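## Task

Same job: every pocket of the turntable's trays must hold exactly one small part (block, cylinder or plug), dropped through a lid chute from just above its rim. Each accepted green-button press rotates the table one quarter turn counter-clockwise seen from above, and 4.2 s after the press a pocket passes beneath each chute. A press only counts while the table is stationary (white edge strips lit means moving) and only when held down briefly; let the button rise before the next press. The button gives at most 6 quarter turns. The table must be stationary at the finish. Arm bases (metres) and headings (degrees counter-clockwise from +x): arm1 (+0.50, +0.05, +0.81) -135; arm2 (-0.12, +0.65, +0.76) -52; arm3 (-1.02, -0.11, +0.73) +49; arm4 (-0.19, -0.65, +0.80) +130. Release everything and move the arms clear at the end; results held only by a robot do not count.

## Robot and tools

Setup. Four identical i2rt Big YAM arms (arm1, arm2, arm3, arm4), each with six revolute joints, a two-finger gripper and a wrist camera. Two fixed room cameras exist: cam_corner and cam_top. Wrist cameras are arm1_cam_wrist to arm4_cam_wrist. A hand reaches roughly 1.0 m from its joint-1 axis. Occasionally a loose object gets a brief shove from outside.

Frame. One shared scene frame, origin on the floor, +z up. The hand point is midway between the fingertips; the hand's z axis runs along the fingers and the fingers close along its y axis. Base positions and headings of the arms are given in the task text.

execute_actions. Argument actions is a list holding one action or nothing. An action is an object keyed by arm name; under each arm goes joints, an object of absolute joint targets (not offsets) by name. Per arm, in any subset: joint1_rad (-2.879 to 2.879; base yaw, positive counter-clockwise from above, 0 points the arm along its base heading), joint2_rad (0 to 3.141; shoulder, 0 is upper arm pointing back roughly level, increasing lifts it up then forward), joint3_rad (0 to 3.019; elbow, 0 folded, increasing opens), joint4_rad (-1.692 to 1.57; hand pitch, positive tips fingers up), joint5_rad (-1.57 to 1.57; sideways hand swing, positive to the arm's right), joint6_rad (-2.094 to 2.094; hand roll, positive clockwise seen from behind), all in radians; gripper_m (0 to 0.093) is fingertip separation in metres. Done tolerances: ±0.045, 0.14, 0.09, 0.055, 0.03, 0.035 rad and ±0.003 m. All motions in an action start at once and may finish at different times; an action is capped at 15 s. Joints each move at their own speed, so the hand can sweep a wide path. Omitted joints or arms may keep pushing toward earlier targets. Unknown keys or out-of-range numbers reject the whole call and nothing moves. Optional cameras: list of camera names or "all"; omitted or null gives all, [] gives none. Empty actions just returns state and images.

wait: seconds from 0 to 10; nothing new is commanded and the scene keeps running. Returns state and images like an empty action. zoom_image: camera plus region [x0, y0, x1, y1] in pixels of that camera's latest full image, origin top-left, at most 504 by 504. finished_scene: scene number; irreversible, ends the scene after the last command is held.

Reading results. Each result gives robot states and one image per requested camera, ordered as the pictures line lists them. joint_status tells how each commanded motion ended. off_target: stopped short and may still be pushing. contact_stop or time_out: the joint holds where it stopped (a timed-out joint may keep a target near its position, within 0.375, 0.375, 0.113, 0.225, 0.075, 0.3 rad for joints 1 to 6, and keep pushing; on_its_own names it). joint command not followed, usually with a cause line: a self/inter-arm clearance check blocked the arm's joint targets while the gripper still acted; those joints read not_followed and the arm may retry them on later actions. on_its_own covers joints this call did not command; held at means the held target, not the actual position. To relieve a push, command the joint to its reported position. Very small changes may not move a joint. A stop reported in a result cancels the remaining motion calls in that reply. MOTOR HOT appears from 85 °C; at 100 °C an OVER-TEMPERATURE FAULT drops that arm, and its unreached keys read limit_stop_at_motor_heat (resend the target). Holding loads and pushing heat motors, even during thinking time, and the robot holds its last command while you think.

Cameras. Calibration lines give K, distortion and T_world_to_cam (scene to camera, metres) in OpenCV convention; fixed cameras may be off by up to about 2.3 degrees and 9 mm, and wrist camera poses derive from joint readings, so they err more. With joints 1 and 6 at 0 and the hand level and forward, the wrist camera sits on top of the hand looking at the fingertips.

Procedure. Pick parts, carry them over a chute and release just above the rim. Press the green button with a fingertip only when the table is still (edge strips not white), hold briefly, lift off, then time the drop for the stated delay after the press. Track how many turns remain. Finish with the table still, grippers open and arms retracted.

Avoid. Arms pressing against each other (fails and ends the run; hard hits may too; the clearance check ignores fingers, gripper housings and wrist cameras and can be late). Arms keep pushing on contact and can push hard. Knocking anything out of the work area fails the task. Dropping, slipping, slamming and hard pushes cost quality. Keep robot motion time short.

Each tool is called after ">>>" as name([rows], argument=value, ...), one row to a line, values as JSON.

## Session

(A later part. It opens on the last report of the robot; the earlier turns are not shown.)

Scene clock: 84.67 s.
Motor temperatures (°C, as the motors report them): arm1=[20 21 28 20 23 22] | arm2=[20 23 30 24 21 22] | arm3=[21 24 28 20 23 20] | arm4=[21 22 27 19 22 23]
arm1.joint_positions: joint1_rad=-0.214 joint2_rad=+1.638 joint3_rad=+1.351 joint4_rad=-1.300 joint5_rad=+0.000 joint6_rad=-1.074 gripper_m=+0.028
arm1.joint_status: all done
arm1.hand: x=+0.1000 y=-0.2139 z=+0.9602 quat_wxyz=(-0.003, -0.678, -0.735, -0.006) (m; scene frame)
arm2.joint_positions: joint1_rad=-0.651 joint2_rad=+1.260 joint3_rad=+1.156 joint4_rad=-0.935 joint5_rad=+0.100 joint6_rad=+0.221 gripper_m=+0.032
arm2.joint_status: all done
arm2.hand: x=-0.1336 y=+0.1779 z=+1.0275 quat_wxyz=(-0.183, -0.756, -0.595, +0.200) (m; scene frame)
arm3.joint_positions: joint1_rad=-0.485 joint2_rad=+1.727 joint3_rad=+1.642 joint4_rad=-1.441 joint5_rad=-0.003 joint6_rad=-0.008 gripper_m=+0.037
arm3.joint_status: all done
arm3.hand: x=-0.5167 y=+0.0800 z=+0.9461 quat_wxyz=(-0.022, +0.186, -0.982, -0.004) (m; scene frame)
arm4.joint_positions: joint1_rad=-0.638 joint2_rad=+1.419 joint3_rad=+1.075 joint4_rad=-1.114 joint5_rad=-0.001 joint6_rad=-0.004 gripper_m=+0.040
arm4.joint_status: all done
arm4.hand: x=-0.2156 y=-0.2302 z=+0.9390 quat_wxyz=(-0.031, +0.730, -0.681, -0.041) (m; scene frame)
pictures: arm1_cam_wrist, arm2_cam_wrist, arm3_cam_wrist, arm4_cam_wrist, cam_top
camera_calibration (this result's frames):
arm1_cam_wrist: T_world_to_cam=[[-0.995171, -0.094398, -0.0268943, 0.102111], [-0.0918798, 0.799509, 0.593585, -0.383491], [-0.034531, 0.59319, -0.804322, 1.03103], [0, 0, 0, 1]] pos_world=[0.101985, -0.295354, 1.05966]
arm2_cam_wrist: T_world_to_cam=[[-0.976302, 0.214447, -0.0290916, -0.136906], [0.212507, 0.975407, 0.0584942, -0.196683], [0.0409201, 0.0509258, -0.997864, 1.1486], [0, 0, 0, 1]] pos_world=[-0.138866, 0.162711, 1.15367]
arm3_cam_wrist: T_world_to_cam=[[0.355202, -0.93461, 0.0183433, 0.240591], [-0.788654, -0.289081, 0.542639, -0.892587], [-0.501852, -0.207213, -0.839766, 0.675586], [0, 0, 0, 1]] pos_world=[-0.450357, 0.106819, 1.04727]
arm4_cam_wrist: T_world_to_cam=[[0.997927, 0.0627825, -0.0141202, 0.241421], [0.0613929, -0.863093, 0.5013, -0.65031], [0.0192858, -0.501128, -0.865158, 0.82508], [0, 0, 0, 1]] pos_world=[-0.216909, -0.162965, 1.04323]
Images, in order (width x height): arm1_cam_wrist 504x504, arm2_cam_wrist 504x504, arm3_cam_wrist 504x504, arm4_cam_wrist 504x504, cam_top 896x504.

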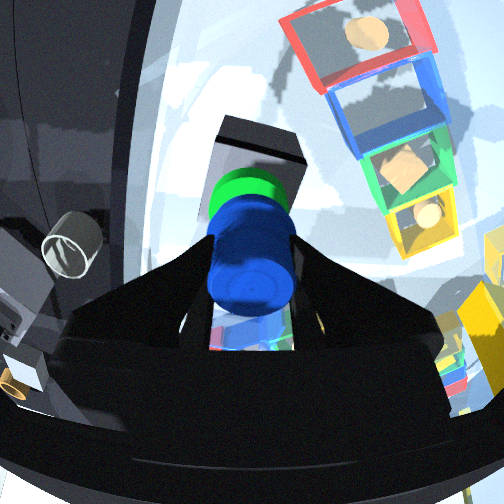

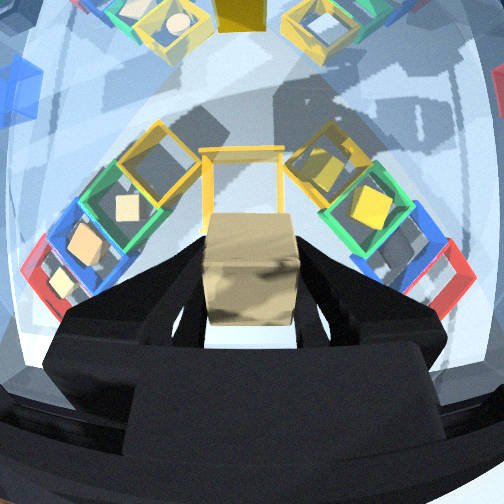

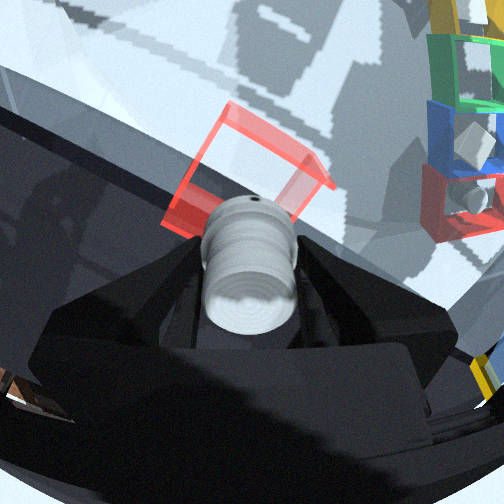

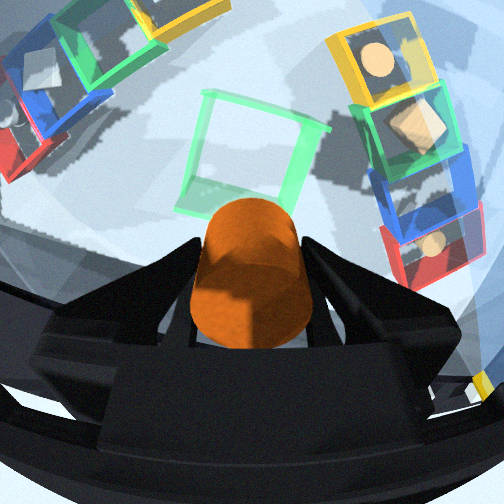

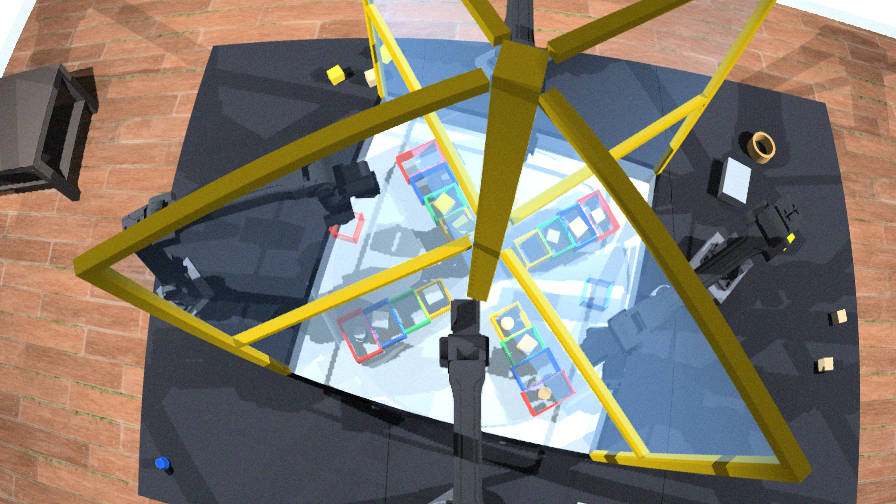

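>>> execute_actions(actions=[], cameras=[])

>>> execute_actions([
  {"arm1":{"joints":{"joint2_rad":1.743}},"arm3":{"joints":{"joint4_rad":-1.41}}},
], cameras=[])

>>> execute_actions([
  {"arm1":{"joints":{"joint1_rad":-0.498,"joint2_rad":1.47,"joint3_rad":1.13,"joint4_rad":-1.205}},"arm2":{"joints":{"joint2_rad":1.456,"joint4_rad":-0.80}},"arm4":{"joints":{"joint4_rad":-1.015}}},
], cameras=[])

>>> wait(seconds=2.3)

>>> execute_actions([
  {"arm1":{"joints":{"gripper_m":0.055}},"arm2":{"joints":{"gripper_m":0.055}},"arm3":{"joints":{"gripper_m":0.06}},"arm4":{"joints":{"gripper_m":0.06}}},
], cameras=["arm1_cam_wrist","arm2_cam_wrist","arm3_cam_wrist","arm4_cam_wrist"])

Scene clock: 85.43 s.
Motor temperatures (°C, as the motors report them): arm1=[20 21 28 20 23 22] | arm2=[20 23 30 24 21 22] | arm3=[21 24 28 20 23 20] | arm4=[21 22 27 19 22 23]
arm1.joint_positions: joint1_rad=-0.214 joint2_rad=+1.638 joint3_rad=+1.351 joint4_rad=-1.300 joint5_rad=+0.000 joint6_rad=-1.074 gripper_m=+0.028
arm1.joint_status: all done
arm1.hand: x=+0.1000 y=-0.2139 z=+0.9602 quat_wxyz=(-0.003, -0.678, -0.735, -0.006) (m; scene frame)
arm2.joint_positions: joint1_rad=-0.651 joint2_rad=+1.260 joint3_rad=+1.156 joint4_rad=-0.935 joint5_rad=+0.100 joint6_rad=+0.221 gripper_m=+0.032
arm2.joint_status: all done
arm2.hand: x=-0.1336 y=+0.1779 z=+1.0275 quat_wxyz=(-0.183, -0.756, -0.595, +0.200) (m; scene frame)
arm3.joint_positions: joint1_rad=-0.485 joint2_rad=+1.727 joint3_rad=+1.642 joint4_rad=-1.441 joint5_rad=-0.003 joint6_rad=-0.008 gripper_m=+0.037
arm3.joint_status: all done
arm3.hand: x=-0.5167 y=+0.0800 z=+0.9461 quat_wxyz=(-0.022, +0.186, -0.982, -0.004) (m; scene frame)
arm4.joint_positions: joint1_rad=-0.638 joint2_rad=+1.419 joint3_rad=+1.075 joint4_rad=-1.114 joint5_rad=-0.001 joint6_rad=-0.004 gripper_m=+0.040
arm4.joint_status: all done
arm4.hand: x=-0.2156 y=-0.2302 z=+0.9390 quat_wxyz=(-0.031, +0.730, -0.681, -0.041) (m; scene frame)
pictures: none
No camera images: the call's "cameras" was empty. Leave "cameras" out to get every camera's image.

Scene clock: 86.30 s.
Motor temperatures (°C, as the motors report them): arm1=[20 21 28 20 23 22] | arm2=[20 23 30 24 21 22] | arm3=[21 24 28 20 23 20] | arm4=[21 22 27 19 22 23]
arm1.joint_positions: joint1_rad=-0.214 joint2_rad=+1.700 joint3_rad=+1.362 joint4_rad=-1.310 joint5_rad=+0.002 joint6_rad=-1.074 gripper_m=+0.028
arm1.joint_status: all done
arm1.hand: x=+0.0981 y=-0.2149 z=+0.9358 quat_wxyz=(-0.010, -0.677, -0.735, -0.036) (m; scene frame)
arm2.joint_positions: joint1_rad=-0.651 joint2_rad=+1.260 joint3_rad=+1.156 joint4_rad=-0.935 joint5_rad=+0.100 joint6_rad=+0.221 gripper_m=+0.032
arm2.joint_status: not commanded
arm2.hand: x=-0.1336 y=+0.1779 z=+1.0275 quat_wxyz=(-0.183, -0.756, -0.595, +0.200) (m; scene frame)
arm3.joint_positions: joint1_rad=-0.485 joint2_rad=+1.727 joint3_rad=+1.642 joint4_rad=-1.420 joint5_rad=-0.003 joint6_rad=-0.008 gripper_m=+0.037
arm3.joint_status: all done
arm3.hand: x=-0.5119 y=+0.0818 z=+0.9464 quat_wxyz=(-0.033, +0.186, -0.982, -0.006) (m; scene frame)
arm4.joint_positions: joint1_rad=-0.638 joint2_rad=+1.419 joint3_rad=+1.075 joint4_rad=-1.114 joint5_rad=-0.001 joint6_rad=-0.004 gripper_m=+0.040
arm4.joint_status: not commanded
arm4.hand: x=-0.2156 y=-0.2302 z=+0.9390 quat_wxyz=(-0.031, +0.730, -0.681, -0.041) (m; scene frame)
pictures: none
No camera images: the call's "cameras" was empty. Leave "cameras" out to get every camera's image.

Scene clock: 87.47 s.
Motor temperatures (°C, as the motors report them): arm1=[20 21 28 20 23 22] | arm2=[20 23 30 24 21 22] | arm3=[21 24 28 20 23 20] | arm4=[21 22 27 19 22 23]
arm1.joint_positions: joint1_rad=-0.502 joint2_rad=+1.483 joint3_rad=+1.125 joint4_rad=-1.216 joint5_rad=+0.002 joint6_rad=-1.077 gripper_m=+0.028
arm1.joint_status: all done
arm1.hand: x=+0.1039 y=-0.0708 z=+0.9436 quat_wxyz=(-0.002, -0.775, -0.632, +0.000) (m; scene frame)
arm2.joint_positions: joint1_rad=-0.651 joint2_rad=+1.467 joint3_rad=+1.156 joint4_rad=-0.814 joint5_rad=+0.100 joint6_rad=+0.221 gripper_m=+0.032
arm2.joint_status: all done
arm2.hand: x=-0.1321 y=+0.1323 z=+0.9434 quat_wxyz=(-0.150, -0.763, -0.604, +0.175) (m; scene frame)
arm3.joint_positions: joint1_rad=-0.485 joint2_rad=+1.727 joint3_rad=+1.642 joint4_rad=-1.420 joint5_rad=-0.003 joint6_rad=-0.008 gripper_m=+0.037
arm3.joint_status: not commanded
arm3.hand: x=-0.5119 y=+0.0818 z=+0.9464 quat_wxyz=(-0.033, +0.186, -0.982, -0.006) (m; scene frame)
arm4.joint_positions: joint1_rad=-0.638 joint2_rad=+1.419 joint3_rad=+1.075 joint4_rad=-1.028 joint5_rad=-0.001 joint6_rad=-0.004 gripper_m=+0.040
arm4.joint_status: all done
arm4.hand: x=-0.2169 y=-0.2091 z=+0.9421 quat_wxyz=(-0.061, +0.728, -0.679, -0.072) (m; scene frame)
pictures: none
No camera images: the call's "cameras" was empty. Leave "cameras" out to get every camera's image.

Scene clock: 89.77 s.
Motor temperatures (°C, as the motors report them): arm1=[20 21 28 20 23 22] | arm2=[20 23 31 24 21 22] | arm3=[21 24 28 20 23 20] | arm4=[21 22 27 19 22 23]
arm1.joint_positions: joint1_rad=-0.502 joint2_rad=+1.483 joint3_rad=+1.125 joint4_rad=-1.216 joint5_rad=+0.002 joint6_rad=-1.077 gripper_m=+0.028
arm1.joint_status: all done
arm1.hand: x=+0.1039 y=-0.0708 z=+0.9436 quat_wxyz=(-0.002, -0.775, -0.632, +0.000) (m; scene frame)
arm2.joint_positions: joint1_rad=-0.651 joint2_rad=+1.467 joint3_rad=+1.156 joint4_rad=-0.814 joint5_rad=+0.100 joint6_rad=+0.221 gripper_m=+0.032
arm2.joint_status: all done
arm2.hand: x=-0.1321 y=+0.1323 z=+0.9434 quat_wxyz=(-0.150, -0.763, -0.604, +0.175) (m; scene frame)
arm3.joint_positions: joint1_rad=-0.485 joint2_rad=+1.727 joint3_rad=+1.642 joint4_rad=-1.420 joint5_rad=-0.003 joint6_rad=-0.008 gripper_m=+0.037
arm3.joint_status: not commanded
arm3.hand: x=-0.5119 y=+0.0818 z=+0.9464 quat_wxyz=(-0.033, +0.186, -0.982, -0.006) (m; scene frame)
arm4.joint_positions: joint1_rad=-0.638 joint2_rad=+1.419 joint3_rad=+1.075 joint4_rad=-1.028 joint5_rad=-0.001 joint6_rad=-0.004 gripper_m=+0.040
arm4.joint_status: all done
arm4.hand: x=-0.2169 y=-0.2091 z=+0.9421 quat_wxyz=(-0.061, +0.728, -0.679, -0.072) (m; scene frame)
wait: 2.30 s; at rest by 0.27 s
pictures: arm1_cam_wrist, arm2_cam_wrist, arm3_cam_wrist, arm4_cam_wrist, cam_corner, cam_top
camera_calibration (this result's frames):
arm1_cam_wrist: T_world_to_cam=[[-0.981743, 0.189527, -0.0161376, 0.127657], [0.14372, 0.794679, 0.589771, -0.508877], [0.124602, 0.576685, -0.807409, 0.918195], [0, 0, 0, 1]] pos_world=[0.0840526, -0.14931, 1.04354]
arm2_cam_wrist: T_world_to_cam=[[-0.9765, 0.215301, -0.00961047, -0.146658], [0.21184, 0.967095, 0.140896, -0.224283], [0.0396292, 0.135549, -0.989978, 1.0482], [0, 0, 0, 1]] pos_world=[-0.137238, 0.106397, 1.06788]
arm3_cam_wrist: T_world_to_cam=[[0.354904, -0.934724, 0.0182767, 0.240522], [-0.799092, -0.293143, 0.524899, -0.876636], [-0.485278, -0.200894, -0.850968, 0.697187], [0, 0, 0, 1]] pos_world=[-0.447546, 0.107903, 1.04903]
arm4_cam_wrist: T_world_to_cam=[[0.997903, 0.0631218, -0.0143543, 0.24178], [0.0632373, -0.903174, 0.424592, -0.56934], [0.0138366, -0.424609, -0.905271, 0.890902], [0, 0, 0, 1]] pos_world=[-0.217596, -0.151189, 1.05172]
Images, in order (width x height): arm1_cam_wrist 504x504, arm2_cam_wrist 504x504, arm3_cam_wrist 504x504, arm4_cam_wrist 504x504, cam_corner 896x504, cam_top 896x504.

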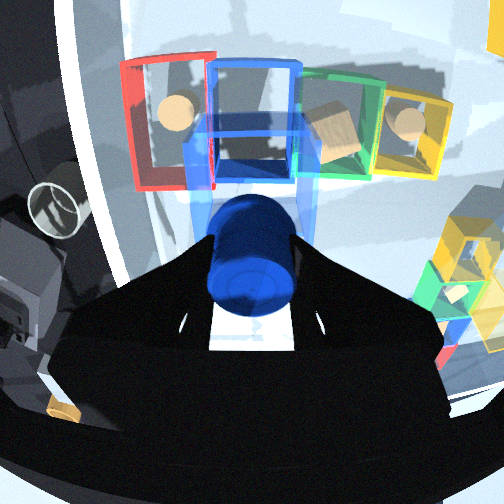

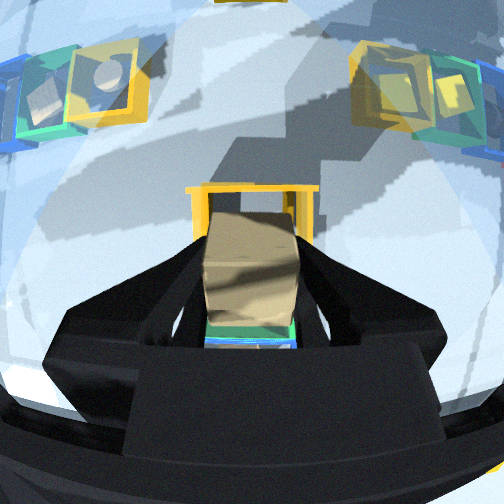

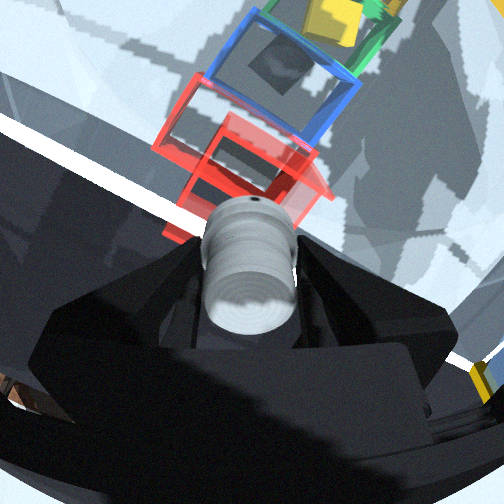

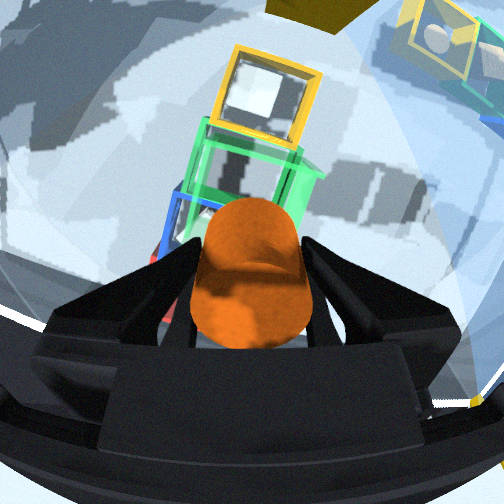

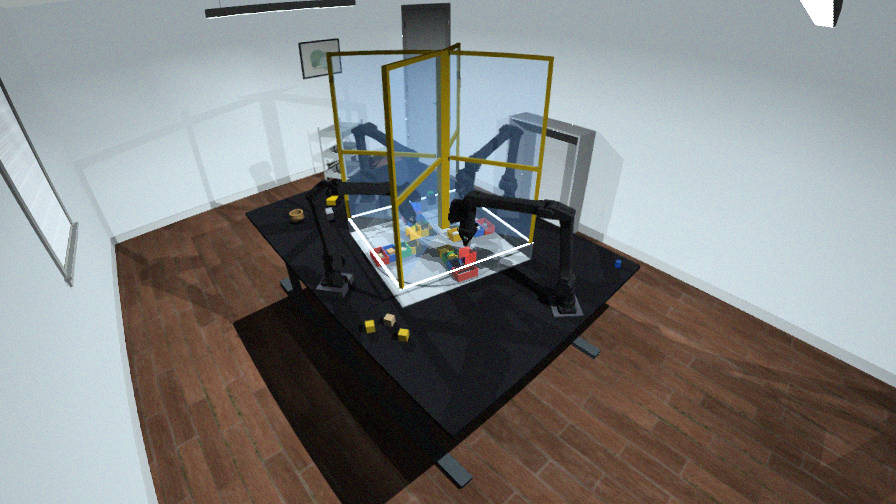

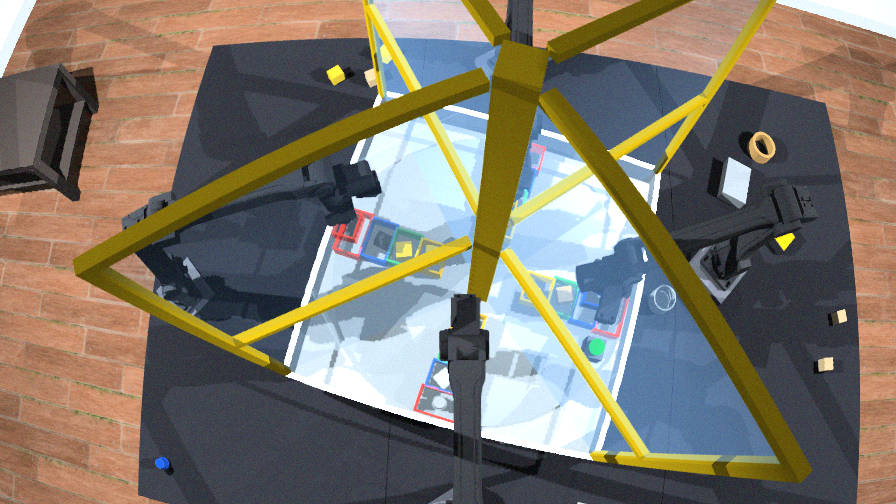

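Scene clock: 90.33 s.
Motor temperatures (°C, as the motors report them): arm1=[20 21 28 20 23 22] | arm2=[20 23 31 24 21 22] | arm3=[21 24 28 20 23 20] | arm4=[21 22 27 19 22 23]
arm1.joint_positions: joint1_rad=-0.502 joint2_rad=+1.483 joint3_rad=+1.125 joint4_rad=-1.216 joint5_rad=+0.002 joint6_rad=-1.077 gripper_m=+0.055
arm1.joint_status: all done
arm1.hand: x=+0.1039 y=-0.0708 z=+0.9436 quat_wxyz=(-0.002, -0.775, -0.632, +0.000) (m; scene frame)
arm2.joint_positions: joint1_rad=-0.651 joint2_rad=+1.467 joint3_rad=+1.156 joint4_rad=-0.814 joint5_rad=+0.100 joint6_rad=+0.221 gripper_m=+0.055
arm2.joint_status: all done
arm2.hand: x=-0.1321 y=+0.1323 z=+0.9434 quat_wxyz=(-0.150, -0.763, -0.604, +0.175) (m; scene frame)
arm3.joint_positions: joint1_rad=-0.485 joint2_rad=+1.727 joint3_rad=+1.642 joint4_rad=-1.420 joint5_rad=-0.003 joint6_rad=-0.008 gripper_m=+0.060
arm3.joint_status: all done
arm3.hand: x=-0.5119 y=+0.0818 z=+0.9464 quat_wxyz=(-0.033, +0.186, -0.982, -0.006) (m; scene frame)
arm4.joint_positions: joint1_rad=-0.638 joint2_rad=+1.419 joint3_rad=+1.075 joint4_rad=-1.028 joint5_rad=-0.001 joint6_rad=-0.004 gripper_m=+0.060
arm4.joint_status: all done
arm4.hand: x=-0.2169 y=-0.2091 z=+0.9421 quat_wxyz=(-0.061, +0.728, -0.679, -0.072) (m; scene frame)
pictures: arm1_cam_wrist, arm2_cam_wrist, arm3_cam_wrist, arm4_cam_wrist
camera_calibration (this result's frames):
arm1_cam_wrist: T_world_to_cam=[[-0.981743, 0.189527, -0.0161376, 0.127657], [0.14372, 0.794679, 0.589771, -0.508877], [0.124602, 0.576685, -0.807409, 0.918195], [0, 0, 0, 1]] pos_world=[0.0840526, -0.14931, 1.04354]
arm2_cam_wrist: T_world_to_cam=[[-0.9765, 0.215301, -0.00961047, -0.146658], [0.21184, 0.967095, 0.140896, -0.224283], [0.0396292, 0.135549, -0.989978, 1.0482], [0, 0, 0, 1]] pos_world=[-0.137238, 0.106397, 1.06788]
arm3_cam_wrist: T_world_to_cam=[[0.354904, -0.934724, 0.0182767, 0.240522], [-0.799092, -0.293143, 0.524899, -0.876636], [-0.485278, -0.200894, -0.850968, 0.697187], [0, 0, 0, 1]] pos_world=[-0.447546, 0.107903, 1.04903]
arm4_cam_wrist: T_world_to_cam=[[0.997903, 0.0631218, -0.0143543, 0.24178], [0.0632373, -0.903174, 0.424592, -0.56934], [0.0138366, -0.424609, -0.905271, 0.890902], [0, 0, 0, 1]] pos_world=[-0.217596, -0.151189, 1.05172]
Images, in order (width x height): arm1_cam_wrist 504x504, arm2_cam_wrist 504x504, arm3_cam_wrist 504x504, arm4_cam_wrist 504x504.

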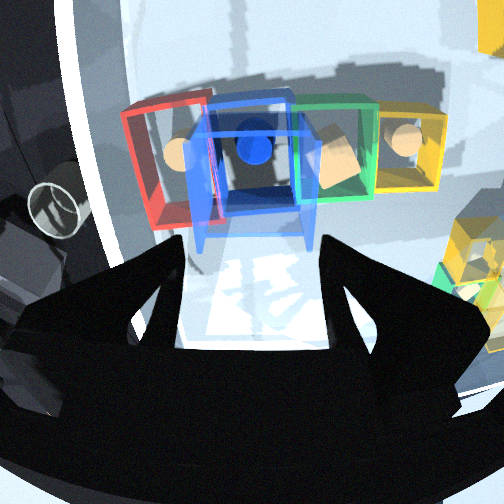

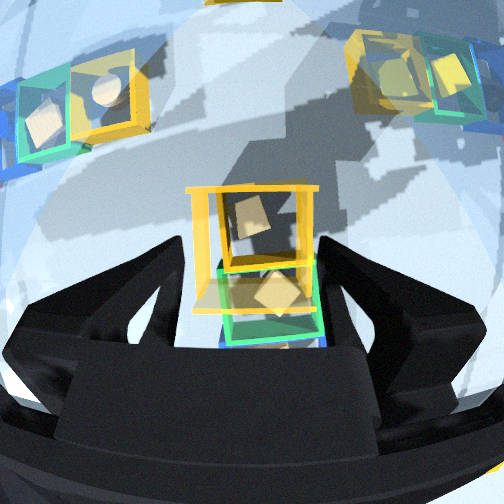

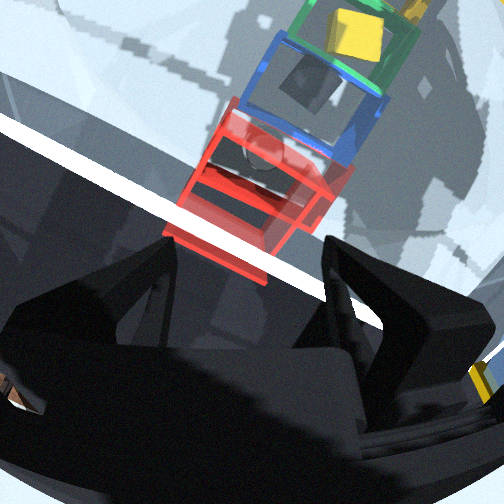

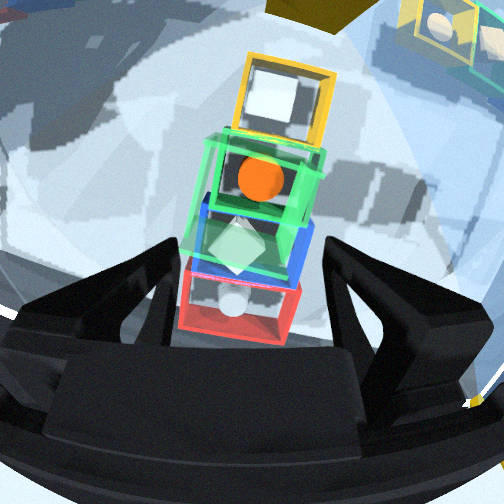

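All four dropped in. Now move clear by lifting/retracting the arms.

>>> execute_actions([
  {"arm1":{"joints":{"joint2_rad":1.1,"joint4_rad":-1.45}},"arm2":{"joints":{"joint2_rad":1.08,"joint4_rad":-1.15}},"arm3":{"joints":{"joint2_rad":1.35,"joint4_rad":-1.6}},"arm4":{"joints":{"joint2_rad":1.04,"joint4_rad":-1.35}}},
], cameras=[])

>>> wait(seconds=3.5)

Scene clock: 91.97 s.
Motor temperatures (°C, as the motors report them): arm1=[20 21 28 20 23 22] | arm2=[20 23 31 24 21 22] | arm3=[21 24 28 20 23 20] | arm4=[21 22 27 19 22 23]
arm1.joint_positions: joint1_rad=-0.502 joint2_rad=+1.098 joint3_rad=+1.125 joint4_rad=-1.439 joint5_rad=+0.002 joint6_rad=-1.077 gripper_m=+0.055
arm1.joint_status: all done
arm1.hand: x=+0.1830 y=-0.0466 z=+1.0755 quat_wxyz=(+0.029, -0.773, -0.629, +0.074) (m; scene frame)
arm2.joint_positions: joint1_rad=-0.651 joint2_rad=+1.070 joint3_rad=+1.156 joint4_rad=-1.140 joint5_rad=+0.100 joint6_rad=+0.221 gripper_m=+0.055
arm2.joint_status: all done
arm2.hand: x=-0.1352 y=+0.2522 z=+1.0809 quat_wxyz=(-0.177, -0.758, -0.597, +0.196) (m; scene frame)
arm3.joint_positions: joint1_rad=-0.485 joint2_rad=+1.347 joint3_rad=+1.642 joint4_rad=-1.594 joint5_rad=-0.003 joint6_rad=-0.008 gripper_m=+0.060
arm3.joint_status: all done
arm3.hand: x=-0.6139 y=+0.0433 z=+1.1187 quat_wxyz=(-0.133, +0.185, -0.973, -0.024) (m; scene frame)
arm4.joint_positions: joint1_rad=-0.638 joint2_rad=+1.025 joint3_rad=+1.075 joint4_rad=-1.343 joint5_rad=-0.001 joint6_rad=-0.004 gripper_m=+0.060
arm4.joint_status: all done
arm4.hand: x=-0.2086 y=-0.3153 z=+1.0702 quat_wxyz=(-0.087, +0.724, -0.676, -0.101) (m; scene frame)
pictures: none
No camera images: the call's "cameras" was empty. Leave "cameras" out to get every camera's image.

Scene clock: 95.47 s.
Motor temperatures (°C, as the motors report them): arm1=[20 21 29 20 23 22] | arm2=[20 23 31 24 21 22] | arm3=[21 24 28 20 23 20] | arm4=[21 22 27 19 22 23]
arm1.joint_positions: joint1_rad=-0.502 joint2_rad=+1.098 joint3_rad=+1.125 joint4_rad=-1.439 joint5_rad=+0.002 joint6_rad=-1.077 gripper_m=+0.055
arm1.joint_status: all done
arm1.hand: x=+0.1830 y=-0.0466 z=+1.0755 quat_wxyz=(+0.029, -0.773, -0.629, +0.074) (m; scene frame)
arm2.joint_positions: joint1_rad=-0.651 joint2_rad=+1.070 joint3_rad=+1.156 joint4_rad=-1.140 joint5_rad=+0.100 joint6_rad=+0.221 gripper_m=+0.055
arm2.joint_status: all done
arm2.hand: x=-0.1352 y=+0.2522 z=+1.0809 quat_wxyz=(-0.177, -0.758, -0.597, +0.196) (m; scene frame)
arm3.joint_positions: joint1_rad=-0.485 joint2_rad=+1.347 joint3_rad=+1.642 joint4_rad=-1.594 joint5_rad=-0.003 joint6_rad=-0.008 gripper_m=+0.060
arm3.joint_status: all done
arm3.hand: x=-0.6139 y=+0.0433 z=+1.1187 quat_wxyz=(-0.133, +0.185, -0.973, -0.024) (m; scene frame)
arm4.joint_positions: joint1_rad=-0.638 joint2_rad=+1.025 joint3_rad=+1.075 joint4_rad=-1.343 joint5_rad=-0.001 joint6_rad=-0.004 gripper_m=+0.060
arm4.joint_status: all done
arm4.hand: x=-0.2086 y=-0.3153 z=+1.0702 quat_wxyz=(-0.087, +0.724, -0.676, -0.101) (m; scene frame)
wait: 3.50 s; at rest by 0.27 s
pictures: arm1_cam_wrist, arm2_cam_wrist, arm3_cam_wrist, arm4_cam_wrist, cam_corner, cam_top
camera_calibration (this result's frames):
arm1_cam_wrist: T_world_to_cam=[[-0.973016, 0.192772, 0.126803, 0.0476633], [0.230716, 0.820362, 0.523237, -0.560415], [-0.00315854, 0.538373, -0.842701, 1.0604], [0, 0, 0, 1]] pos_world=[0.179023, -0.120335, 1.18078]
arm2_cam_wrist: T_world_to_cam=[[-0.976338, 0.21471, -0.0257782, -0.156464], [0.212386, 0.974487, 0.072581, -0.286899], [0.0407044, 0.0653886, -0.997029, 1.19364], [0, 0, 0, 1]] pos_world=[-0.140414, 0.235122, 1.20689]
arm3_cam_wrist: T_world_to_cam=[[0.352088, -0.935807, 0.0172813, 0.236974], [-0.881976, -0.325541, 0.340796, -0.903421], [-0.313294, -0.135232, -0.939978, 0.988937], [0, 0, 0, 1]] pos_world=[-0.570403, 0.0613975, 1.23337]
arm4_cam_wrist: T_world_to_cam=[[0.997879, 0.0634477, -0.0145414, 0.242326], [0.0645026, -0.93383, 0.351853, -0.651715], [0.00874513, -0.352045, -0.935942, 1.01637], [0, 0, 0, 1]] pos_world=[-0.208663, -0.266159, 1.18409]
Images, in order (width x height): arm1_cam_wrist 504x504, arm2_cam_wrist 504x504, arm3_cam_wrist 504x504, arm4_cam_wrist 504x504, cam_corner 896x504, cam_top 896x504.

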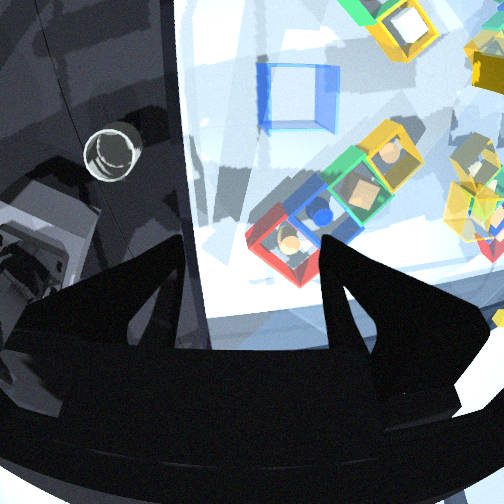

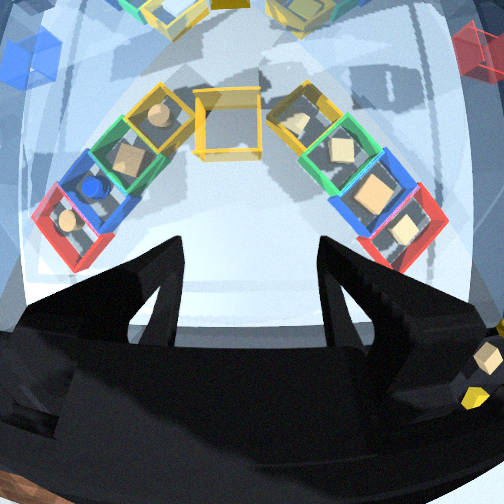

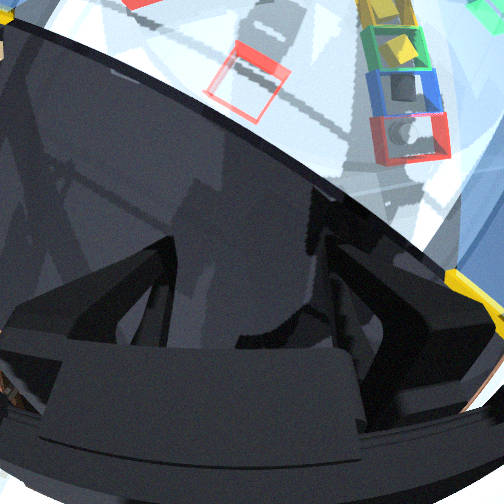

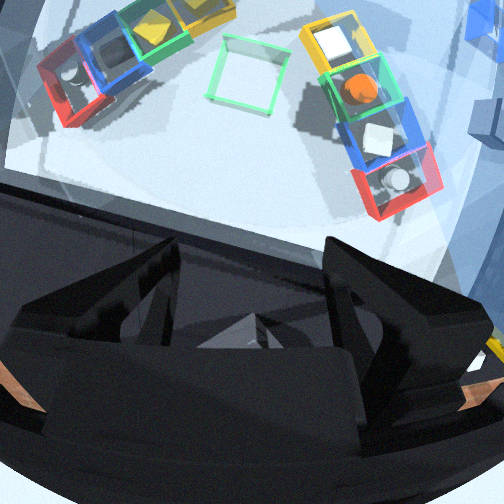

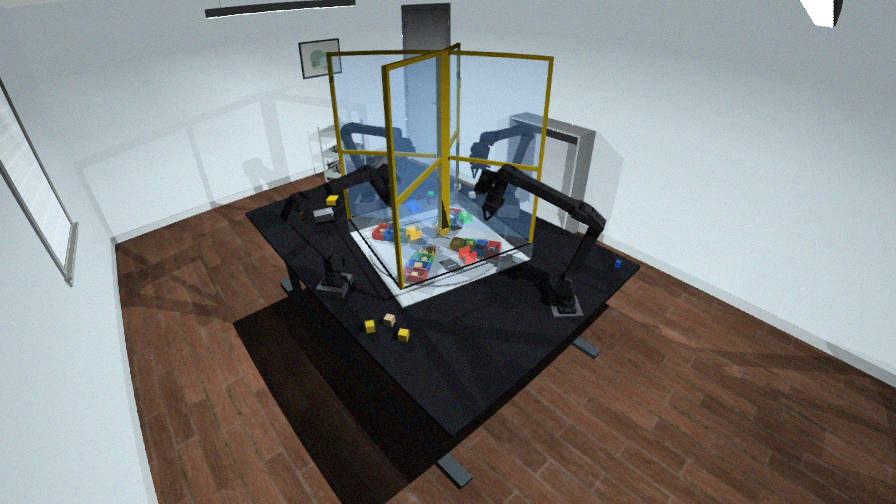

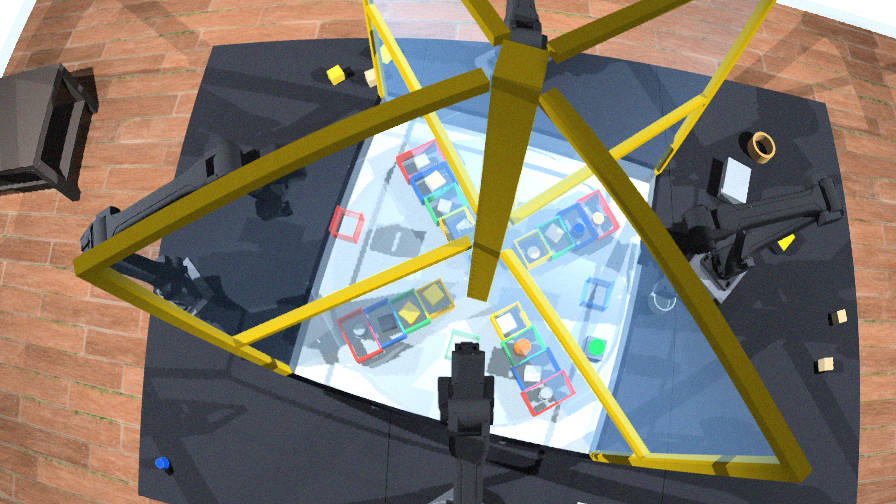

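All 16 pockets hold one part each, the strips are dark, and the arms are clear.

>>> finished_scene(scene=2)

The scene is finished: the task was done.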